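## Task

Take tube A (violet cap) from rack RK, slot C5, and stand it upright on the centre of the balance pan. Close the balance door and press PRINT. Then push tube A fully down into dry block DB, bore B3, and leave the balance door closed. Never grip other tubes, and make sure they stay seated in their bores and wells. Every station must stay upright and level on the bench mat. Nothing counts if it stays in place only because the robot holds it. At the end, open the gripper and move the arm away.

## Robot and tools

Robot: one arm with six revolute joints and a two-finger gripper. The arm is driven only by joint angles, never by Cartesian goals.

Scene frame: the origin is on the table surface straight below the arm's base. +z is up. +y lies to the left when facing along +x. The base may sit slightly tilted on the table.

Layout: rack RK is closest to the base. Behind it, from left to right, stand balance BAL, dry block DB, mixer MX, spectrophotometer SP and magnet block MG. None of them is fastened, so any of them can be shoved. On every station, row A is the row nearest its front and column 1 is leftmost when viewed from the front. The balance door is the upper glass pane of its enclosure. It opens by sliding away from the viewer. PRINT is the white key on the slanted front panel. A green lamp comes on if PRINT is pressed while the door is shut, whether or not the pan is loaded.

Tool execute_actions, argument "actions": a list holding zero or one item.
- Empty list: no command is sent. It returns the current state with pictures.
- Motion item {"rows": [[...]], "steps": n}: n is 8 to 15 control steps, each 1/30 s, default 15. There are 1 to 15 rows, one row per step. If there are fewer rows than steps, the final row is repeated.
- Each row has exactly 7 numbers. The first six are absolute target angles in radians, in this order: waist, shoulder, elbow, wrist pitch, wrist yaw, wrist roll. These use the same convention as the Joint positions line. The seventh is the absolute gripper opening, from -1 (closed) to +1 (fully open).
- Stated joint ranges: waist -2.880..2.880, shoulder 0.000..3.142, elbow 0.000..3.019, wrist pitch -1.693..1.571, wrist yaw -1.571..1.571, wrist roll -2.094..2.094. A true end can differ from these by up to 0.019 rad.
- A call is rejected, and nothing is sent, if a target goes more than 0.019 rad past a stated end and also lies farther out than that joint's last reported angle. A target beyond the real end is clipped to the end, and the result may say "joint sent to its limit". That note can refer to an earlier action. If the note is missing, you cannot conclude the joint has room left.
- Wait item {"steps": n}, n up to 300, without rows: sends nothing. It returns once n steps have passed since the previous result, and time spent composing your reply counts toward them.
- Optional "pictures": true adds camera images to a motion or wait result.

Motion behaviour: each step, every joint's target is held within a fixed distance of its measured angle: waist 0.264, shoulder 0.32, elbow 0.276, wrist pitch 0.33, wrist yaw 0.186, wrist roll 0.522 rad. If the targets would put the hand more than 70 mm from where it currently is, all targets are pulled back together. Large moves therefore take several calls. A very small move of a few mm may not move the hand at all.

The result is produced 8 steps before an action ends. Those last steps keep running while you think and write. The arm keeps heading toward the last row sent until it has nearly stopped or a step is HELD. Fingers that are still moving keep moving after that.

Result lines:
- Joint positions: six angles in rad, then the finger-pad gap in m (0.094 m is fully open).
- Joint velocities: the same layout, in rad/s and m/s.
- grip_measured: the measured opening on the -1..+1 command scale. Readings may be offset by about 1 mm for the whole scene.
- Joint torques: the drive's total output per joint. It is noisy, offset, nonzero in free air and affected by friction.
- HELD: marks steps on which your row was not fully sent.
- "joint command not followed": the clearance check changed or blocked targets. Mounting blocks and posts count as part of the arm.
- MOTOR HOT: appears from 85 °C. At 100 °C an OVER-TEMPERATURE FAULT stops the motors and gripper and the arm drops. Holding loads heats the motors, even while you are thinking.

Gripping: between the extremes, the fingers go to where grip_measured would equal your command. To hold something, command about 0.03 below the current grip_measured. A smaller difference gives a lighter hold. Each pad pushes with roughly 50-62 N at most, less on very thin parts, with a possible brief spike when it first touches.

Tool zoom_image: {"camera": "cam_high" or "cam_wrist", "region": [x0, y0, x1, y1]}. The region is in pixels of that camera's latest image, measured from the top-left corner, and can be at most 504x504. It returns an enlarged crop.

Cameras: cam_high is fixed, 504x504, pinhole with radial distortion. Its calibration is K=[[262.401,0,250.888],[0,262.401,250.439],[0,0,1]], and it sits at world position [0.24692,-0.525268,0.712038]. The full T_world_to_cam is given in the calibration data and may be off by a few degrees and millimetres. cam_wrist is a 616x616 fisheye riding on the hand, with K=[[208.933,0,311.027],[0,208.097,312.323],[0,0,1]]; its pose is unknown.

Tool finished_scene {"scene": n}: permanently closes the current scene, grades it and loads the next scene's task. Pass the current scene's number. Call it only once everything is seated, the door is shut, PRINT has been pressed with the tube on the pan, and the gripper is open and clear. Ending a reply without a tool call ends the session.

Avoid: dropping the tube, knocking anything off the table (this ends the scene), tipping or dragging stations, hard impacts or forceful pushing, gripping other tubes, and long heavy holds. Loose objects may occasionally be nudged by outside disturbances. Re-check positions before grasping.

Each tool is called after "Emit:" in YAML: its name, and indented under it one key for each argument.

## Session

Emit:
execute_actions:
  actions: []

Scene clock: 0.00 s of 12600.00 s.
grip_measured=+1.000
Joint positions: [-1.402  1.125  0.602 -1.106  0.048  0.817  0.094]
Joint velocities: [ 0.005  0.015  0.002  0.002 -0.066  0.007  0.   ]
Joint torques (N m, as the arm reports them, + toward a larger angle): no reading
Motor temperatures (°C, as the motors report them): [24 24 24 21 22 23]

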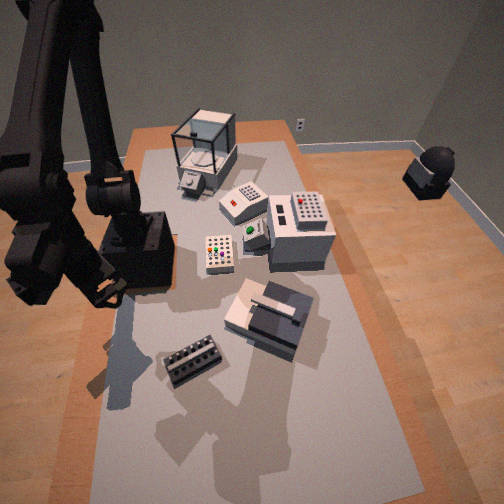

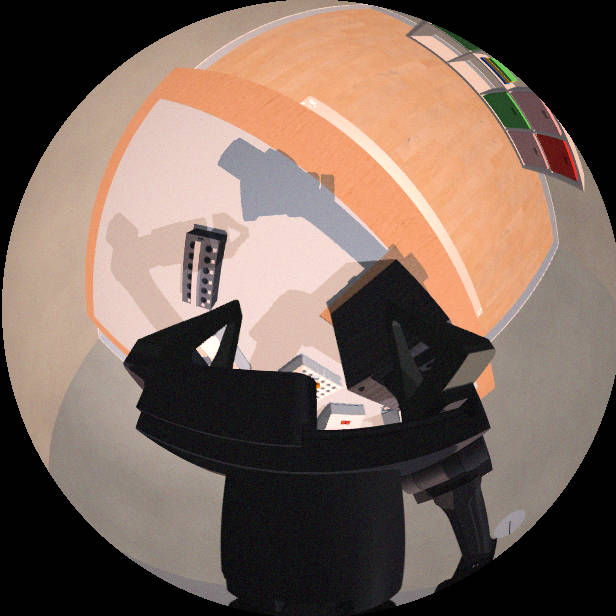

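Emit:
zoom_image:
  camera: "cam_high"
  region: [150, 100, 350, 300]

Emit:
zoom_image:
  camera: "cam_high"
  region: [0, 130, 200, 330]

Region (150, 100, 350, 300) of cam_high's 504x504 image, scaled by 2.520, with more detail than that image has.

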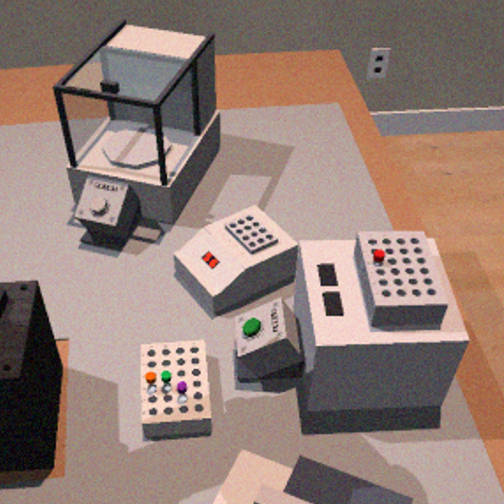

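Region (0, 130, 200, 330) of cam_high's 504x504 image, scaled by 2.520, with more detail than that image has.

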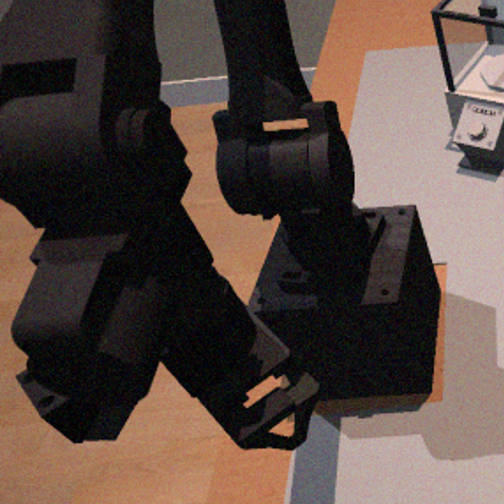

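Emit:
execute_actions:
  actions:
    - {"rows":[[-0.3,1.34,0.79,-1.02,0,0,1]]}

Emit:
execute_actions:
  actions:
    - {"steps":60}
  pictures: true

Scene clock: 1.63 s of 12600.00 s.
grip_measured=+1.000
Joint positions: [-1.077  1.323  0.72  -1.041  0.01   0.384  0.094]
Joint velocities: [ 1.919  0.581  0.442  0.276 -0.022 -1.839  0.   ]
Joint torques (N m, as the arm reports them, + toward a larger angle): [ 1.71 -8.71  8.89 -0.13 -0.21 -0.2 ]
Motor temperatures (°C, as the motors report them): [24 24 24 21 22 23]
Steps of this call (steps 1 to 42: nothing new was sent; steps 43 to 49: the first 7 steps of this action). Readings (joint positions):
43: [-1.391 1.135 0.607 -1.104 0.042 0.773]
44: [-1.358 1.160 0.621 -1.098 0.033 0.714]
46: [-1.259 1.234 0.662 -1.075 0.019 0.589]
49: the state above

Scene clock: 3.63 s of 12600.00 s.
grip_measured=+1.000
Joint positions: [-0.287  1.353  0.755 -1.021 -0.002  0.016  0.094]
Joint velocities: [-0.005  0.015 -0.012  0.002 -0.066 -0.081  0.   ]
Joint torques (N m, as the arm reports them, + toward a larger angle): [-0.88 -8.09  9.45  0.04  0.17 -0.22]
Motor temperatures (°C, as the motors report them): [24 24 25 21 22 23]
Kept back: nothing.
Steps of this call (steps 1 to 8: the last 8 steps of your previous action; steps 9 to 45: the robot went on to your last target; steps 46 to 60: nothing new was sent). Readings (joint positions):
1: [-1.010 1.339 0.733 -1.034 0.009 0.327]
2: [-0.940 1.349 0.742 -1.028 0.007 0.278]
4: [-0.795 1.353 0.751 -1.022 0.005 0.202]
8: [-0.493 1.353 0.755 -1.021 0.002 0.110]
60: the state above
The arm was judged still, so your last target was given up. Only a new action makes it travel on or press farther. Fingers that are still opening or closing keep moving.

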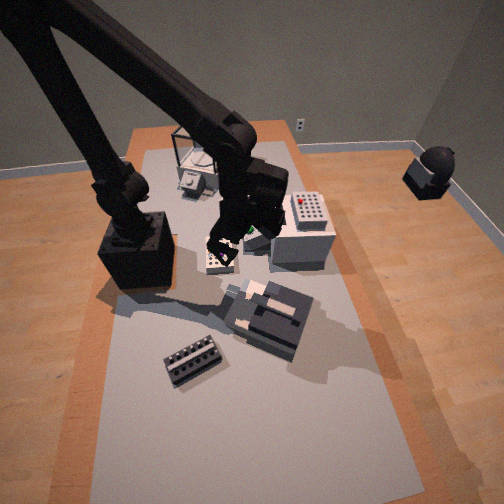

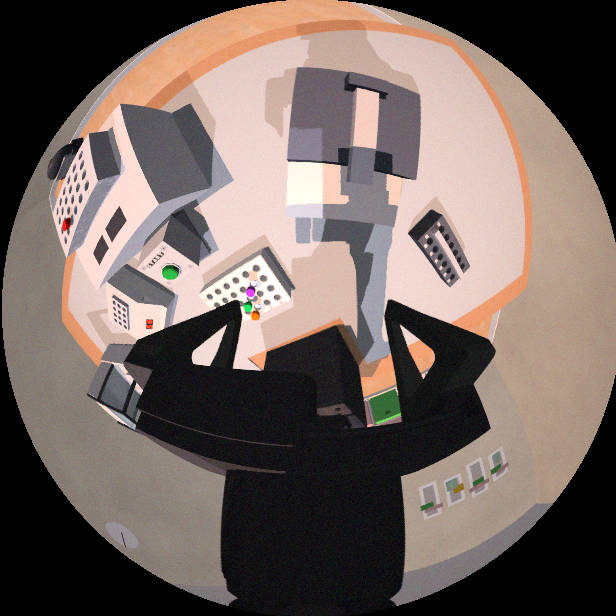

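Emit:
execute_actions:
  actions:
    - {"rows":[[0.05,1.34,0.79,-1.02,0,0,1]]}

Emit:
execute_actions:
  actions:
    - {"steps":30}
  pictures: true

Scene clock: 5.03 s of 12600.00 s.
grip_measured=+1.000
Joint positions: [ 0.051  1.353  0.755 -1.021 -0.005  0.013  0.094]
Joint velocities: [ 0.982 -0.015 -0.007 -0.012 -0.037 -0.022  0.   ]
Joint torques (N m, as the arm reports them, + toward a larger angle): [-4.51 -8.3   9.31 -0.01  0.38 -0.15]
Motor temperatures (°C, as the motors report them): [24 24 25 21 22 23]
Steps of this call (steps 1 to 35: nothing new was sent; steps 36 to 42: the first 7 steps of this action). Readings (joint positions):
36: [-0.272 1.353 0.755 -1.021 0.006 0.016]
37: [-0.235 1.353 0.755 -1.021 0.009 0.016]
39: [-0.114 1.353 0.755 -1.021 0.008 0.016]
42: the state above

Scene clock: 6.03 s of 12600.00 s.
grip_measured=+1.000
Joint positions: [ 0.064  1.353  0.755 -1.021 -0.002  0.012  0.094]
Joint velocities: [-0.005 -0.005  0.002  0.022  0.095 -0.007  0.   ]
Joint torques (N m, as the arm reports them, + toward a larger angle): [-1.05 -8.3   9.27 -0.04  0.17 -0.18]
Motor temperatures (°C, as the motors report them): [24 24 25 21 22 23]
Kept back: nothing.
Steps of this call (steps 1 to 8: the last 8 steps of your previous action; steps 9 to 30: the robot went on to your last target). Readings (joint positions):
1: [0.075 1.353 0.755 -1.021 -0.006 0.013]
2: [0.083 1.353 0.755 -1.021 -0.006 0.012]
4: [0.077 1.353 0.755 -1.021 -0.004 0.012]
8: [0.065 1.353 0.755 -1.021 -0.002 0.012]
30: the state above
The arm was judged still, so your last target was given up. Only a new action makes it travel on or press farther. Fingers that are still opening or closing keep moving.

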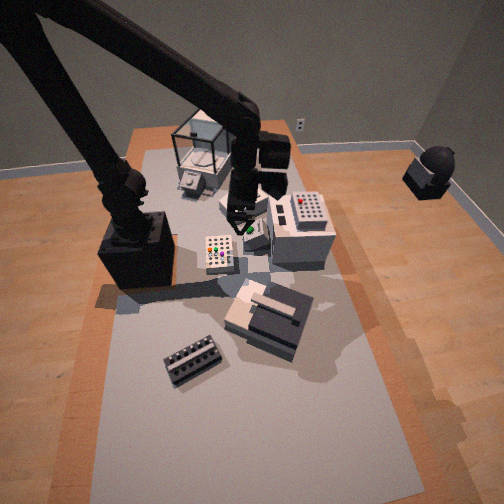

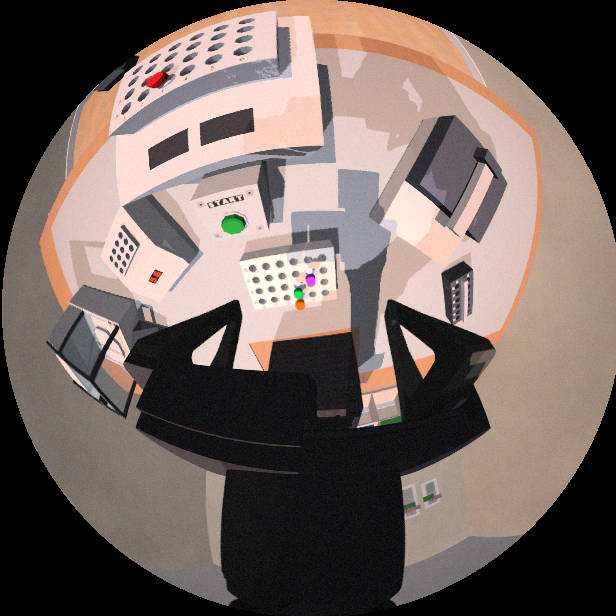

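Emit:
execute_actions:
  actions:
    - {"rows":[[0.06,1.46,0.48,-0.545,0,0,-0.4]]}

Emit:
execute_actions:
  actions:
    - {"steps":40}
  pictures: true

Emit:
zoom_image:
  camera: "cam_high"
  region: [150, 130, 350, 330]

Scene clock: 7.23 s of 12600.00 s.
grip_measured=-0.392
Joint positions: [ 0.064  1.456  0.481 -0.601 -0.002  0.012  0.029]
Joint velocities: [ 0.005  0.64  -0.784  0.486  0.037  0.007 -0.009]
Joint torques (N m, as the arm reports them, + toward a larger angle): [-0.13 -9.32  8.13  0.55  0.17 -0.18]
Motor temperatures (°C, as the motors report them): [24 24 25 21 22 23]
Steps of this call (steps 1 to 29: nothing new was sent; steps 30 to 36: the first 7 steps of this action). Readings (joint positions):
30: [0.064 1.355 0.737 -0.987 -0.002 0.012]
31: [0.064 1.356 0.702 -0.914 -0.002 0.012]
33: [0.064 1.383 0.605 -0.754 -0.002 0.012]
36: the state above

Scene clock: 8.57 s of 12600.00 s.
grip_measured=-0.398
Joint positions: [ 0.064  1.471  0.453 -0.555 -0.002  0.012  0.028]
Joint velocities: [-0.005  0.005 -0.002 -0.007 -0.037  0.051 -0.001]
Joint torques (N m, as the arm reports them, + toward a larger angle): [-0.19 -7.06  6.39  0.37  0.17 -0.17]
Motor temperatures (°C, as the motors report them): [24 24 25 21 22 23]
Kept back: nothing.
Steps of this call (steps 1 to 8: the last 8 steps of your previous action; steps 9 to 30: the robot went on to your last target; steps 31 to 40: nothing new was sent). Readings (joint positions):
1: [0.064 1.474 0.460 -0.590 -0.002 0.012]
2: [0.064 1.484 0.448 -0.586 -0.002 0.012]
4: [0.064 1.487 0.443 -0.580 -0.002 0.012]
8: [0.064 1.474 0.451 -0.558 -0.002 0.012]
40: the state above
The arm was judged still, so your last target was given up. Only a new action makes it travel on or press farther. Fingers that are still opening or closing keep moving.

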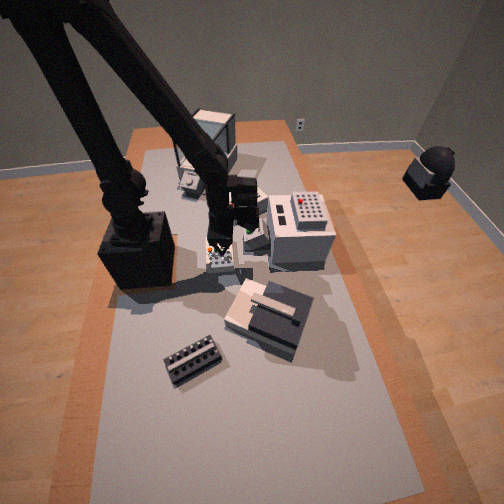

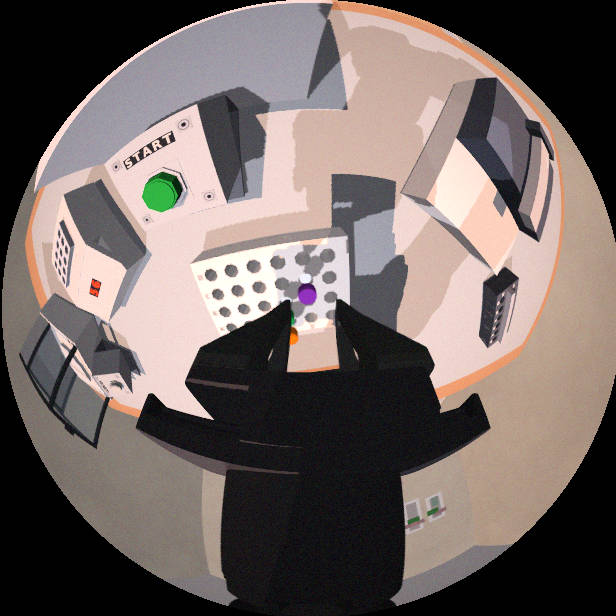

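Region (150, 130, 350, 330) of cam_high's 504x504 image, scaled by 2.520, with more detail than that image has.

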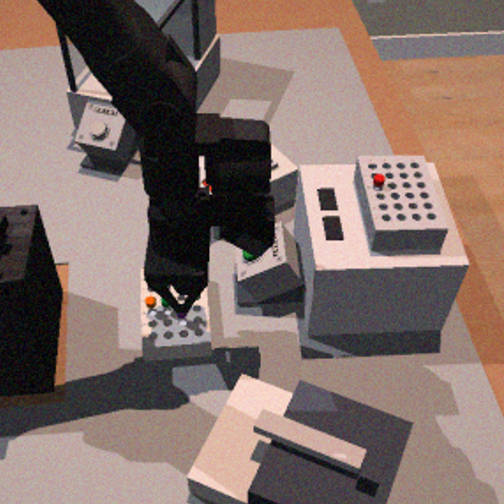

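Emit:
execute_actions:
  actions:
    - {"rows":[[0.08,1.504,0.46,-0.47,0,0,-0.45]]}

Emit:
execute_actions:
  actions:
    - {"steps":20}
  pictures: true

Emit:
zoom_image:
  camera: "cam_wrist"
  region: [210, 210, 410, 410]

Scene clock: 9.63 s of 12600.00 s.
grip_measured=-0.447
Joint positions: [ 0.064  1.501  0.451 -0.484 -0.002  0.012  0.026]
Joint velocities: [-0.005  0.015  0.007  0.027  0.037 -0.022 -0.   ]
Joint torques (N m, as the arm reports them, + toward a larger angle): [ 1.12 -6.22  4.95  0.41  0.18 -0.18]
Motor temperatures (°C, as the motors report them): [24 24 25 21 22 23]
Steps of this call (steps 1 to 25: nothing new was sent; steps 26 to 32: the first 7 steps of this action). Readings (joint positions):
26: [0.064 1.473 0.451 -0.543 -0.002 0.012]
27: [0.064 1.479 0.451 -0.522 -0.002 0.012]
29: [0.064 1.492 0.451 -0.492 -0.002 0.012]
32: the state above

Scene clock: 10.30 s of 12600.00 s.
grip_measured=-0.447
Joint positions: [ 0.064  1.501  0.451 -0.483 -0.002  0.012  0.026]
Joint velocities: [-0.005 -0.005 -0.027  0.002  0.022  0.037 -0.001]
Joint torques (N m, as the arm reports them, + toward a larger angle): [ 1.13 -6.19  4.92  0.53  0.17 -0.18]
Motor temperatures (°C, as the motors report them): [24 24 25 21 22 23]
Kept back: nothing.
Steps of this call (steps 1 to 8: the last 8 steps of your previous action; steps 9 to 15: the robot went on to your last target; steps 16 to 20: nothing new was sent). Readings (joint positions):
1: [0.064 1.501 0.451 -0.484 -0.002 0.012]
2: [0.064 1.501 0.451 -0.484 -0.002 0.012]
4: [0.064 1.501 0.451 -0.483 -0.002 0.012]
8: [0.064 1.501 0.451 -0.483 -0.002 0.012]
20: the state above
The arm was judged still, so your last target was given up. Only a new action makes it travel on or press farther. Fingers that are still opening or closing keep moving.

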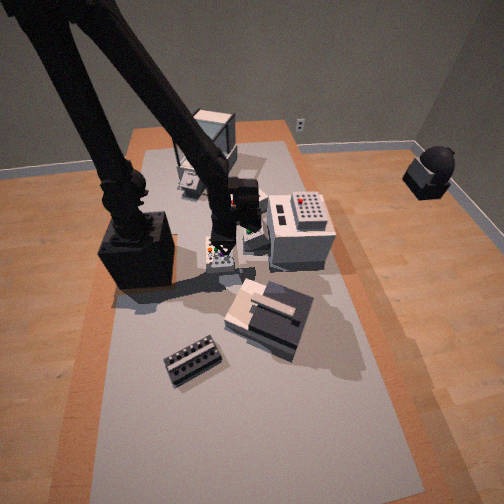

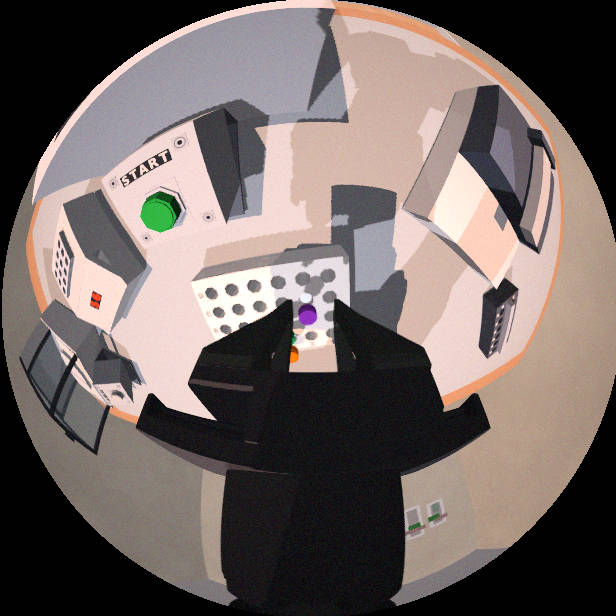

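Region (210, 210, 410, 410) of cam_wrist's 616x616 image, scaled by 2.520, with more detail than that image has.

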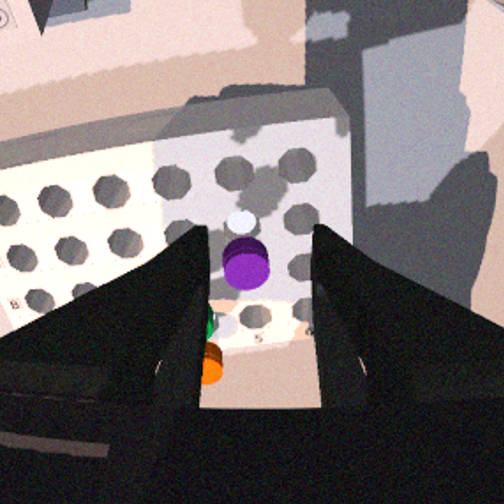

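Emit:
execute_actions:
  actions:
    - {"rows":[[0.1,1.54,0.42,-0.44,0,0,-0.45]]}

Emit:
execute_actions:
  actions:
    - {"steps":20}
  pictures: true

Emit:
zoom_image:
  camera: "cam_high"
  region: [170, 190, 290, 310]

Scene clock: 10.90 s of 12600.00 s.
grip_measured=-0.447
Joint positions: [ 0.086  1.539  0.416 -0.453 -0.002  0.012  0.026]
Joint velocities: [-0.005  0.063 -0.081  0.002 -0.022 -0.051  0.   ]
Joint torques (N m, as the arm reports them, + toward a larger angle): [ 0.94 -6.42  4.37  0.42  0.14 -0.17]
Motor temperatures (°C, as the motors report them): [24 24 25 21 22 23]
Steps of this call (steps 1 to 11: nothing new was sent; steps 12 to 18: the first 7 steps of this action). Readings (joint positions):
12: [0.066 1.504 0.447 -0.476 -0.002 0.012]
13: [0.070 1.509 0.442 -0.463 -0.002 0.012]
15: [0.081 1.524 0.430 -0.453 -0.002 0.012]
18: the state above

Scene clock: 11.57 s of 12600.00 s.
grip_measured=-0.447
Joint positions: [ 0.086  1.54   0.414 -0.452 -0.002  0.012  0.026]
Joint velocities: [-0.005 -0.005  0.017 -0.012 -0.066  0.051 -0.001]
Joint torques (N m, as the arm reports them, + toward a larger angle): [ 1.09 -6.3   4.1   0.4   0.14 -0.17]
Motor temperatures (°C, as the motors report them): [24 24 25 21 22 23]
Kept back: nothing.
Steps of this call (steps 1 to 8: the last 8 steps of your previous action; steps 9 to 15: the robot went on to your last target; steps 16 to 20: nothing new was sent). Readings (joint positions):
1: [0.086 1.540 0.414 -0.453 -0.002 0.012]
2: [0.086 1.540 0.414 -0.453 -0.002 0.012]
4: [0.086 1.540 0.414 -0.452 -0.002 0.012]
8: [0.086 1.540 0.414 -0.452 -0.002 0.012]
20: the state above
The arm was judged still, so your last target was given up. Only a new action makes it travel on or press farther. Fingers that are still opening or closing keep moving.

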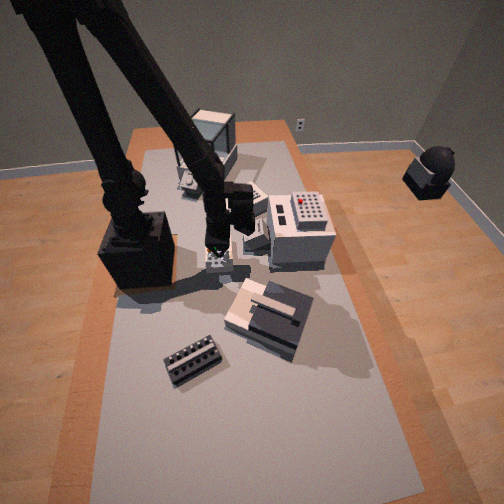

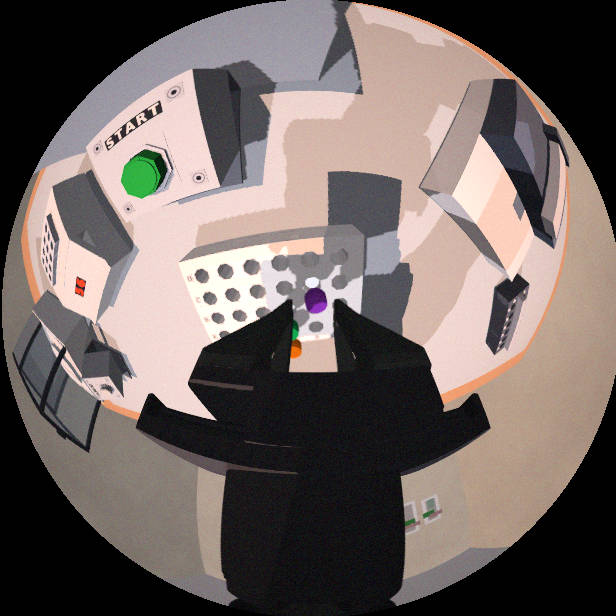

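Region (170, 190, 290, 310) of cam_high's 504x504 image, scaled by 4.200, with more detail than that image has.

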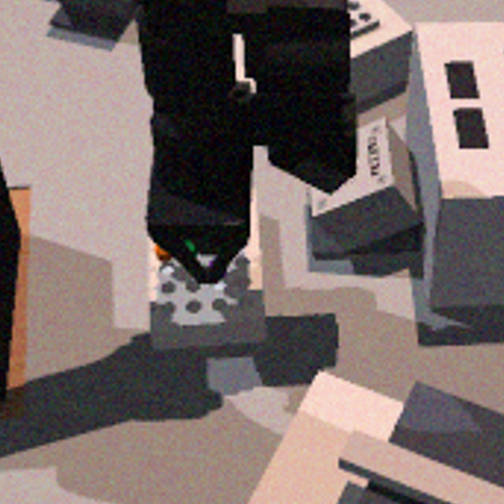

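Emit:
execute_actions:
  actions:
    - {"rows":[[0.09,1.585,0.43,-0.39,0,0,-0.55]]}

Emit:
execute_actions:
  actions:
    - {"steps":20}
  pictures: true

Emit:
zoom_image:
  camera: "cam_wrist"
  region: [210, 210, 410, 410]

Scene clock: 12.07 s of 12600.00 s.
grip_measured=-0.548
Joint positions: [ 0.086  1.585  0.415 -0.404 -0.002  0.012  0.021]
Joint velocities: [ 0.005  0.015  0.002  0.002  0.007 -0.037 -0.   ]
Joint torques (N m, as the arm reports them, + toward a larger angle): [ 0.33 -6.73  4.47  0.54  0.15 -0.17]
Motor temperatures (°C, as the motors report them): [24 24 25 21 22 23]
Steps of this call (steps 1 to 8: nothing new was sent; steps 9 to 15: the first 7 steps of this action). Readings (joint positions):
9: [0.086 1.543 0.414 -0.443 -0.002 0.012]
10: [0.086 1.551 0.414 -0.429 -0.002 0.012]
12: [0.086 1.571 0.415 -0.408 -0.002 0.012]
15: the state above

Scene clock: 12.73 s of 12600.00 s.
grip_measured=-0.548
Joint positions: [ 0.086  1.585  0.415 -0.402 -0.002  0.012  0.021]
Joint velocities: [-0.005 -0.005 -0.007 -0.027 -0.095 -0.066 -0.001]
Joint torques (N m, as the arm reports them, + toward a larger angle): [ 0.25 -6.58  4.42  0.42  0.14 -0.18]
Motor temperatures (°C, as the motors report them): [24 24 25 21 22 23]
Kept back: nothing.
Steps of this call (steps 1 to 8: the last 8 steps of your previous action; steps 9 to 15: the robot went on to your last target; steps 16 to 20: nothing new was sent). Readings (joint positions):
1: [0.086 1.585 0.415 -0.403 -0.002 0.012]
2: [0.086 1.585 0.415 -0.403 -0.002 0.012]
4: [0.086 1.585 0.415 -0.402 -0.002 0.012]
8: [0.086 1.585 0.415 -0.402 -0.002 0.012]
20: the state above
The arm was judged still, so your last target was given up. Only a new action makes it travel on or press farther. Fingers that are still opening or closing keep moving.

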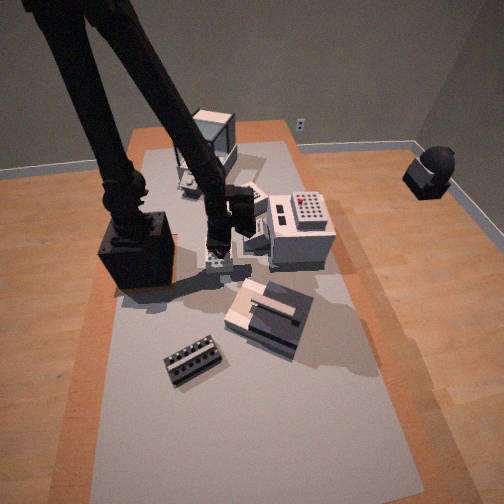

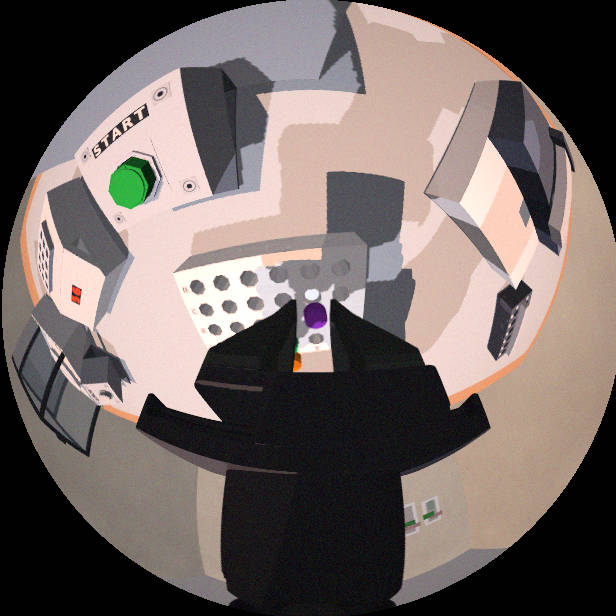

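Region (210, 210, 410, 410) of cam_wrist's 616x616 image, scaled by 2.520, with more detail than that image has.

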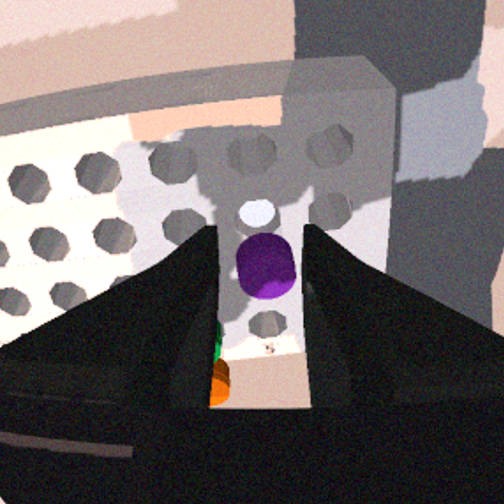

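Test closing to see whether it grips.

Emit:
execute_actions:
  actions:
    - {"rows":[[0.09,1.585,0.43,-0.39,0,0,-0.76]]}
  pictures: true

Scene clock: 13.17 s of 12600.00 s.
grip_measured=-0.749
Joint positions: [ 0.086  1.585  0.415 -0.402 -0.002  0.012  0.012]
Joint velocities: [ 0.005 -0.015 -0.002  0.002  0.007 -0.022 -0.001]
Joint torques (N m, as the arm reports them, + toward a larger angle): [ 0.3  -6.55  4.43  0.44  0.15 -0.17]
Motor temperatures (°C, as the motors report them): [24 24 25 21 22 23]
Steps of this call (steps 1 to 6: nothing new was sent; steps 7 to 13: the first 7 steps of this action). Readings (joint positions):
7: [0.086 1.585 0.415 -0.402 -0.002 0.012]
8: [0.086 1.585 0.415 -0.402 -0.002 0.012]
10: [0.086 1.585 0.415 -0.402 -0.002 0.012]
13: the state above

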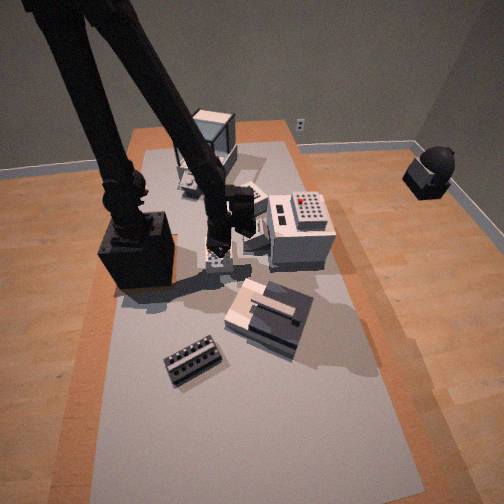

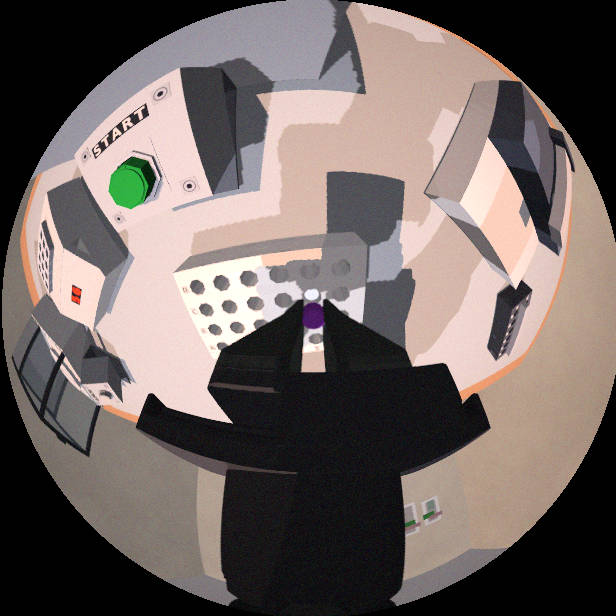

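Emit:
execute_actions:
  actions:
    - {"rows":[[0.09,1.585,0.43,-0.39,0,0,-0.55],[0.09,1.585,0.43,-0.39,0,0,-0.55],[0.09,1.585,0.43,-0.39,0,0,-0.55],[0.09,1.585,0.43,-0.39,0,0,-0.55],[0.09,1.585,0.43,-0.39,0,0,-0.55],[0.09,1.55,0.45,-0.45,0,0,-0.55],[0.09,1.52,0.47,-0.5,0,0,-0.55],[0.09,1.49,0.49,-0.55,0,0,-0.55],[0.09,1.46,0.5,-0.6,0,0,-0.55]]}

Emit:
execute_actions:
  actions:
    - {"rows":[[0.3,1.4,1.0,-1.115,0,0,-1]]}

Emit:
execute_actions:
  actions:
    - {"rows":[[1.47,1.465,1.05,-1.115,0,0,-1]]}

Emit:
execute_actions:
  actions:
    - {"steps":60}
  pictures: true

Scene clock: 14.37 s of 12600.00 s.
grip_measured=-0.553
Joint positions: [ 0.086  1.578  0.421 -0.431 -0.002  0.012  0.021]
Joint velocities: [-0.015 -0.249  0.178 -0.842 -0.037 -0.081  0.   ]
Joint torques (N m, as the arm reports them, + toward a larger angle): [ 0.14 -9.95  6.18 -0.35  0.14 -0.18]
Motor temperatures (°C, as the motors report them): [24 24 25 21 22 23]
Steps of this call (steps 1 to 8: the last 8 steps of your previous action; steps 9 to 15: the robot went on to your last target; steps 16 to 29: nothing new was sent; steps 30 to 36: the first 7 steps of this action). Readings (joint positions):
30: [0.086 1.585 0.415 -0.402 -0.002 0.012]
31: [0.086 1.585 0.415 -0.402 -0.002 0.012]
33: [0.086 1.585 0.415 -0.402 -0.002 0.012]
36: the state above

Scene clock: 14.87 s of 12600.00 s.
grip_measured=-0.982
Joint positions: [ 0.243  1.446  0.714 -0.96   0.002  0.012  0.001]
Joint velocities: [ 0.425 -0.063  1.17  -0.989  0.007 -0.051 -0.002]
Joint torques (N m, as the arm reports them, + toward a larger angle): [-0.29 -9.34  8.87 -0.03  0.04 -0.11]
Motor temperatures (°C, as the motors report them): [24 24 25 21 22 23]
Steps of this call (steps 1 to 8: the last 8 steps of your previous action; steps 9 to 15: the first 7 steps of this action). Readings (joint positions):
9: [0.095 1.454 0.494 -0.620 0.002 0.012]
10: [0.117 1.453 0.520 -0.687 0.003 0.012]
12: [0.176 1.451 0.591 -0.813 0.003 0.012]
15: the state above

Scene clock: 15.37 s of 12600.00 s.
grip_measured=-0.982
Joint positions: [ 0.576  1.444  1.002 -1.093  0.007  0.012  0.001]
Joint velocities: [ 1.714  0.239 -0.007 -0.017 -0.037  0.022 -0.001]
Joint torques (N m, as the arm reports them, + toward a larger angle): [  0.76 -10.27   9.65  -0.46  -0.07  -0.12]
Motor temperatures (°C, as the motors report them): [24 24 25 21 22 23]
Steps of this call (steps 1 to 8: the last 8 steps of your previous action; steps 9 to 15: the first 7 steps of this action). Readings (joint positions):
9: [0.298 1.409 0.986 -1.091 0.007 0.012]
10: [0.323 1.409 0.995 -1.093 0.009 0.012]
12: [0.410 1.420 1.002 -1.093 0.009 0.012]
15: the state above

Scene clock: 17.37 s of 12600.00 s.
grip_measured=-0.982
Joint positions: [ 1.479  1.471  1.008 -1.105 -0.002  0.011  0.001]
Joint velocities: [-0.015 -0.015  0.007 -0.002 -0.022  0.037 -0.002]
Joint torques (N m, as the arm reports them, + toward a larger angle): [ -0.19 -10.99   9.92  -0.47   0.09  -0.17]
Motor temperatures (°C, as the motors report them): [24 24 26 21 22 23]
Kept back: nothing.
Steps of this call (steps 1 to 8: the last 8 steps of your previous action; steps 9 to 45: the robot went on to your last target; steps 46 to 60: nothing new was sent). Readings (joint positions):
1: [0.635 1.451 1.002 -1.093 0.006 0.012]
2: [0.694 1.458 1.002 -1.093 0.005 0.012]
4: [0.815 1.467 1.002 -1.093 0.004 0.012]
8: [1.057 1.471 1.002 -1.093 0.003 0.012]
60: the state above
The arm was judged still, so your last target was given up. Only a new action makes it travel on or press farther. Fingers that are still opening or closing keep moving.

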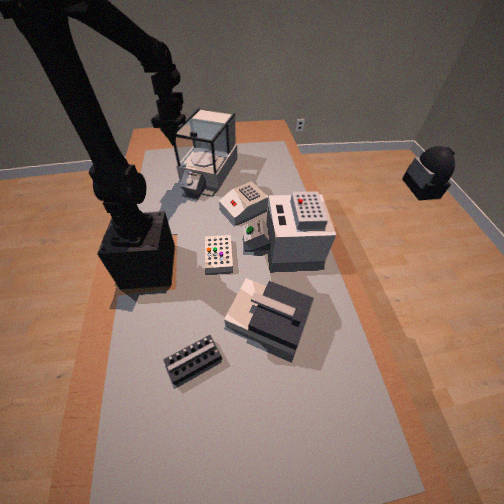

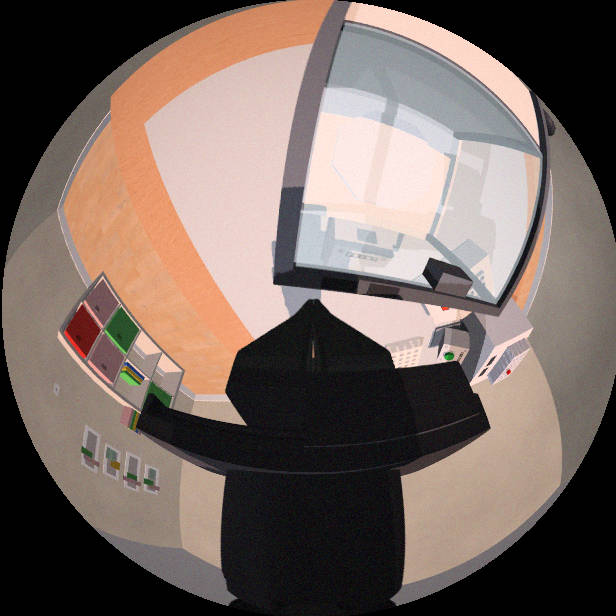

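Emit:
execute_actions:
  actions:
    - {"rows":[[1.47,1.42,1.09,-1.2,0,0,-1],[1.47,1.42,1.09,-1.2,0,0,-1],[1.47,1.42,1.09,-1.2,0,0,-1],[1.47,1.42,1.09,-1.2,0,0,-1],[1.4,1.42,1.09,-1.2,0,0,-1],[1.33,1.42,1.09,-1.2,0,0,-1],[1.26,1.42,1.09,-1.2,0,0,-1]]}

Emit:
execute_actions:
  actions:
    - {"steps":30}
  pictures: true

Emit:
zoom_image:
  camera: "cam_high"
  region: [110, 30, 290, 210]

Scene clock: 18.40 s of 12600.00 s.
grip_measured=-0.982
Joint positions: [ 1.435  1.437  1.04  -1.188 -0.006  0.011  0.001]
Joint velocities: [-0.972 -0.142  0.081 -0.007 -0.051 -0.051  0.001]
Joint torques (N m, as the arm reports them, + toward a larger angle): [ -5.6  -10.68   9.73  -0.55   0.24  -0.14]
Motor temperatures (°C, as the motors report them): [24 24 26 21 22 23]
Steps of this call (steps 1 to 24: nothing new was sent; steps 25 to 31: the first 7 steps of this action). Readings (joint positions):
25: [1.479 1.470 1.012 -1.120 -0.002 0.011]
26: [1.479 1.468 1.019 -1.147 -0.002 0.011]
28: [1.479 1.456 1.029 -1.178 -0.002 0.011]
31: the state above

Scene clock: 19.40 s of 12600.00 s.
grip_measured=-0.982
Joint positions: [ 1.247  1.431  1.05  -1.19   0.002  0.011  0.001]
Joint velocities: [-0.005  0.005 -0.017  0.012 -0.066 -0.037  0.001]
Joint torques (N m, as the arm reports them, + toward a larger angle): [  1.26 -10.98  10.14  -0.46  -0.04  -0.16]
Motor temperatures (°C, as the motors report them): [24 24 26 21 22 23]
Kept back: nothing.
Steps of this call (steps 1 to 8: the last 8 steps of your previous action; steps 9 to 30: the robot went on to your last target). Readings (joint positions):
1: [1.398 1.433 1.043 -1.188 -0.006 0.011]
2: [1.355 1.432 1.046 -1.188 -0.005 0.011]
4: [1.277 1.431 1.050 -1.188 0.001 0.011]
8: [1.233 1.431 1.050 -1.190 0.003 0.011]
30: the state above
The arm was judged still, so your last target was given up. Only a new action makes it travel on or press farther. Fingers that are still opening or closing keep moving.

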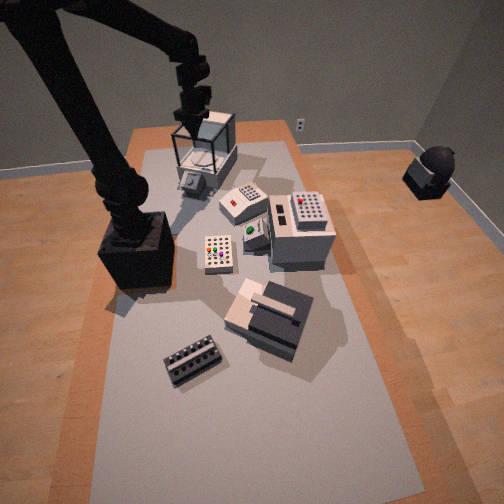

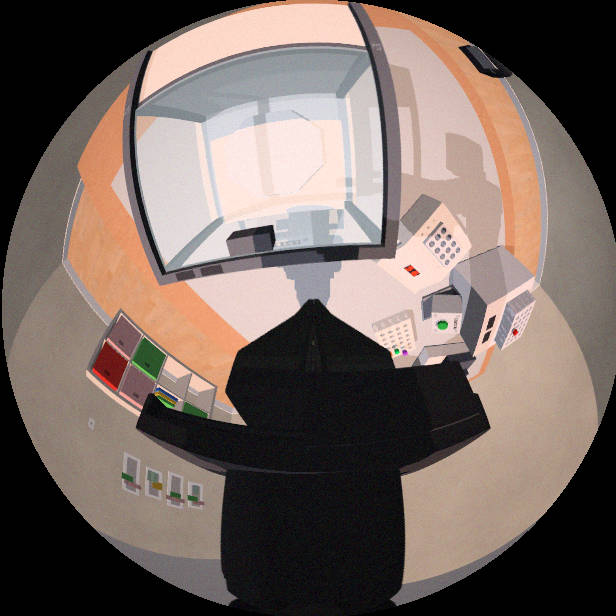

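Region (110, 30, 290, 210) of cam_high's 504x504 image, scaled by 2.800, with more detail than that image has.

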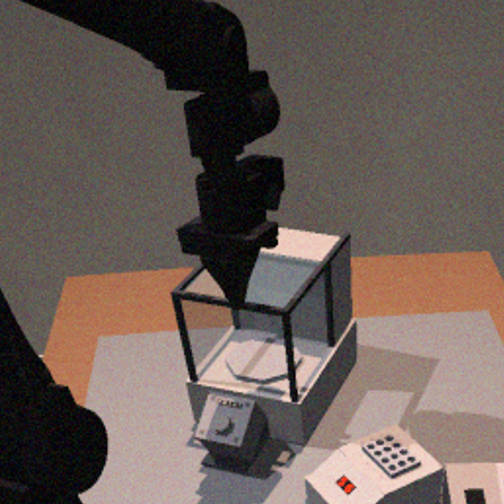

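Emit:
execute_actions:
  actions:
    - {"rows":[[1.34,1.49,1.16,-1.19,0,0,-1]]}

Emit:
execute_actions:
  actions:
    - {"steps":30}
  pictures: true

Emit:
zoom_image:
  camera: "cam_high"
  region: [110, 30, 290, 210]

Scene clock: 20.10 s of 12600.00 s.
grip_measured=-0.982
Joint positions: [ 1.336  1.493  1.121 -1.193 -0.     0.011  0.001]
Joint velocities: [ 0.19   0.044  0.007 -0.007 -0.081 -0.066  0.001]
Joint torques (N m, as the arm reports them, + toward a larger angle): [ -0.51 -11.21  10.05  -0.14   0.03  -0.16]
Motor temperatures (°C, as the motors report them): [24 24 26 21 22 23]
Steps of this call (steps 1 to 14: nothing new was sent; steps 15 to 21: the first 7 steps of this action). Readings (joint positions):
15: [1.252 1.436 1.055 -1.192 0.003 0.011]
16: [1.263 1.445 1.068 -1.193 0.004 0.011]
18: [1.297 1.472 1.100 -1.193 0.003 0.011]
21: the state above

Scene clock: 21.10 s of 12600.00 s.
grip_measured=-0.982
Joint positions: [ 1.342  1.493  1.121 -1.193 -0.     0.011  0.001]
Joint velocities: [ 0.005  0.005  0.012 -0.002 -0.066 -0.066  0.001]
Joint torques (N m, as the arm reports them, + toward a larger angle): [  0.14 -11.03  10.08  -0.03   0.04  -0.16]
Motor temperatures (°C, as the motors report them): [24 24 26 21 22 23]
Kept back: nothing.
Steps of this call (steps 1 to 8: the last 8 steps of your previous action; steps 9 to 15: the robot went on to your last target; steps 16 to 30: nothing new was sent). Readings (joint positions):
1: [1.341 1.493 1.121 -1.193 -0.000 0.011]
2: [1.342 1.493 1.121 -1.193 -0.000 0.011]
4: [1.342 1.493 1.121 -1.193 -0.000 0.011]
8: [1.342 1.493 1.121 -1.193 -0.000 0.011]
30: the state above
The arm was judged still, so your last target was given up. Only a new action makes it travel on or press farther. Fingers that are still opening or closing keep moving.

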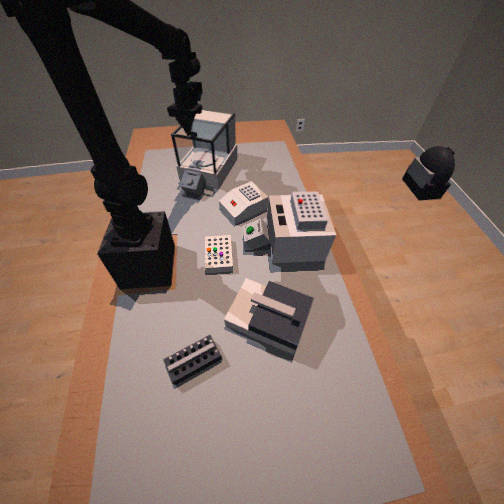

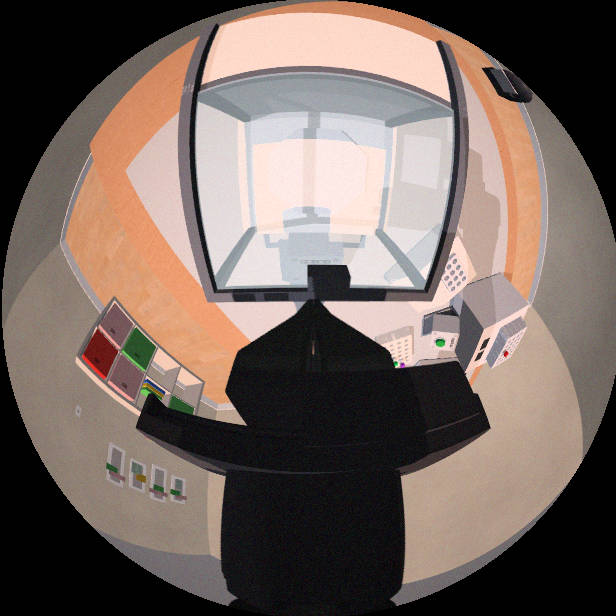

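Region (110, 30, 290, 210) of cam_high's 504x504 image, scaled by 2.800, with more detail than that image has.

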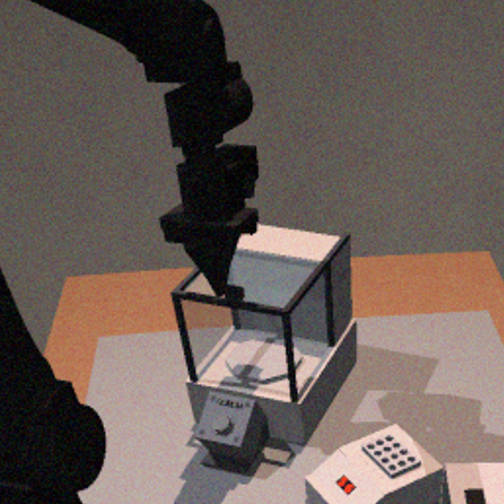

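Emit:
execute_actions:
  actions:
    - {"rows":[[1.3,1.54,1.19,-1.18,0,0,-1],[1.3,1.54,1.19,-1.18,0,0,-1],[1.3,1.54,1.19,-1.18,0,0,-1],[1.3,1.54,1.19,-1.18,0,0,-1],[1.3,1.56,1.21,-1.18,0,0,-1],[1.3,1.58,1.235,-1.18,0,0,-1]]}

Emit:
execute_actions:
  actions:
    - {"steps":30}
  pictures: true

Emit:
zoom_image:
  camera: "cam_high"
  region: [110, 30, 290, 210]

Scene clock: 21.70 s of 12600.00 s.
grip_measured=-0.982
Joint positions: [ 1.315  1.547  1.162 -1.201 -0.003  0.011  0.001]
Joint velocities: [-0.054  0.19   0.3   -0.007  0.051 -0.022 -0.   ]
Joint torques (N m, as the arm reports them, + toward a larger angle): [ -0.37 -10.13  11.09   0.58   0.14  -0.16]
Motor temperatures (°C, as the motors report them): [24 24 26 21 22 23]
Steps of this call (steps 1 to 11: nothing new was sent; steps 12 to 18: the first 7 steps of this action). Readings (joint positions):
12: [1.341 1.496 1.122 -1.193 -0.000 0.011]
13: [1.338 1.502 1.128 -1.193 -0.000 0.011]
15: [1.327 1.520 1.140 -1.193 -0.000 0.011]
18: the state above

Scene clock: 22.70 s of 12600.00 s.
grip_measured=-0.982
Joint positions: [ 1.313  1.577  1.187 -1.196 -0.002  0.011  0.001]
Joint velocities: [-0.024 -0.005  0.002  0.007 -0.022  0.051 -0.001]
Joint torques (N m, as the arm reports them, + toward a larger angle): [ -0.71 -12.04  10.61   0.38   0.13  -0.16]
Motor temperatures (°C, as the motors report them): [24 24 26 21 22 23]
Kept back: nothing.
Steps of this call (steps 1 to 8: the last 8 steps of your previous action; steps 9 to 30: the robot went on to your last target). Readings (joint positions):
1: [1.314 1.556 1.172 -1.200 -0.003 0.011]
2: [1.313 1.564 1.180 -1.199 -0.002 0.011]
4: [1.313 1.573 1.187 -1.196 -0.002 0.011]
8: [1.313 1.577 1.187 -1.196 -0.002 0.011]
30: the state above
The arm was judged still, so your last target was given up. Only a new action makes it travel on or press farther. Fingers that are still opening or closing keep moving.

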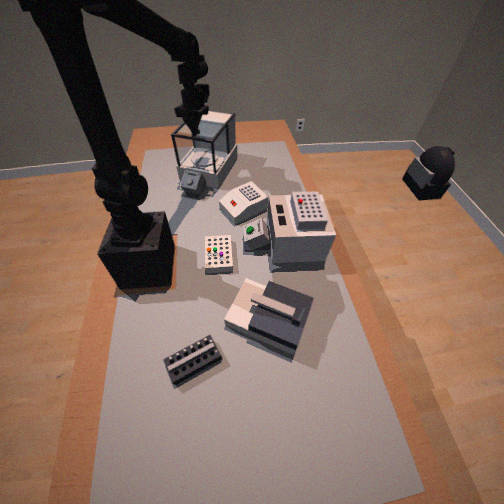

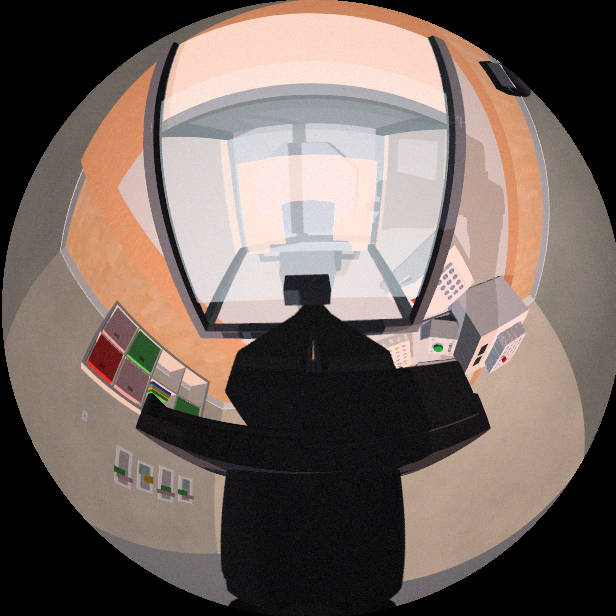

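Region (110, 30, 290, 210) of cam_high's 504x504 image, scaled by 2.800, with more detail than that image has.

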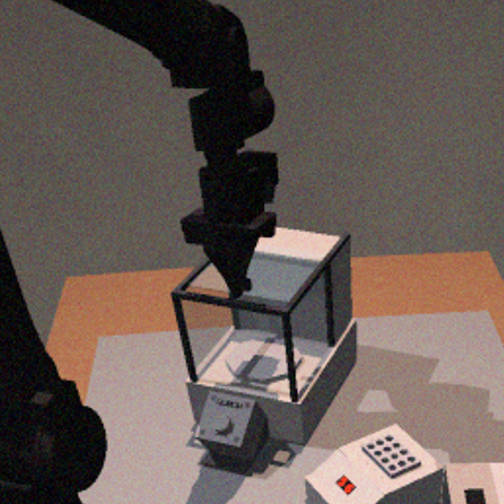

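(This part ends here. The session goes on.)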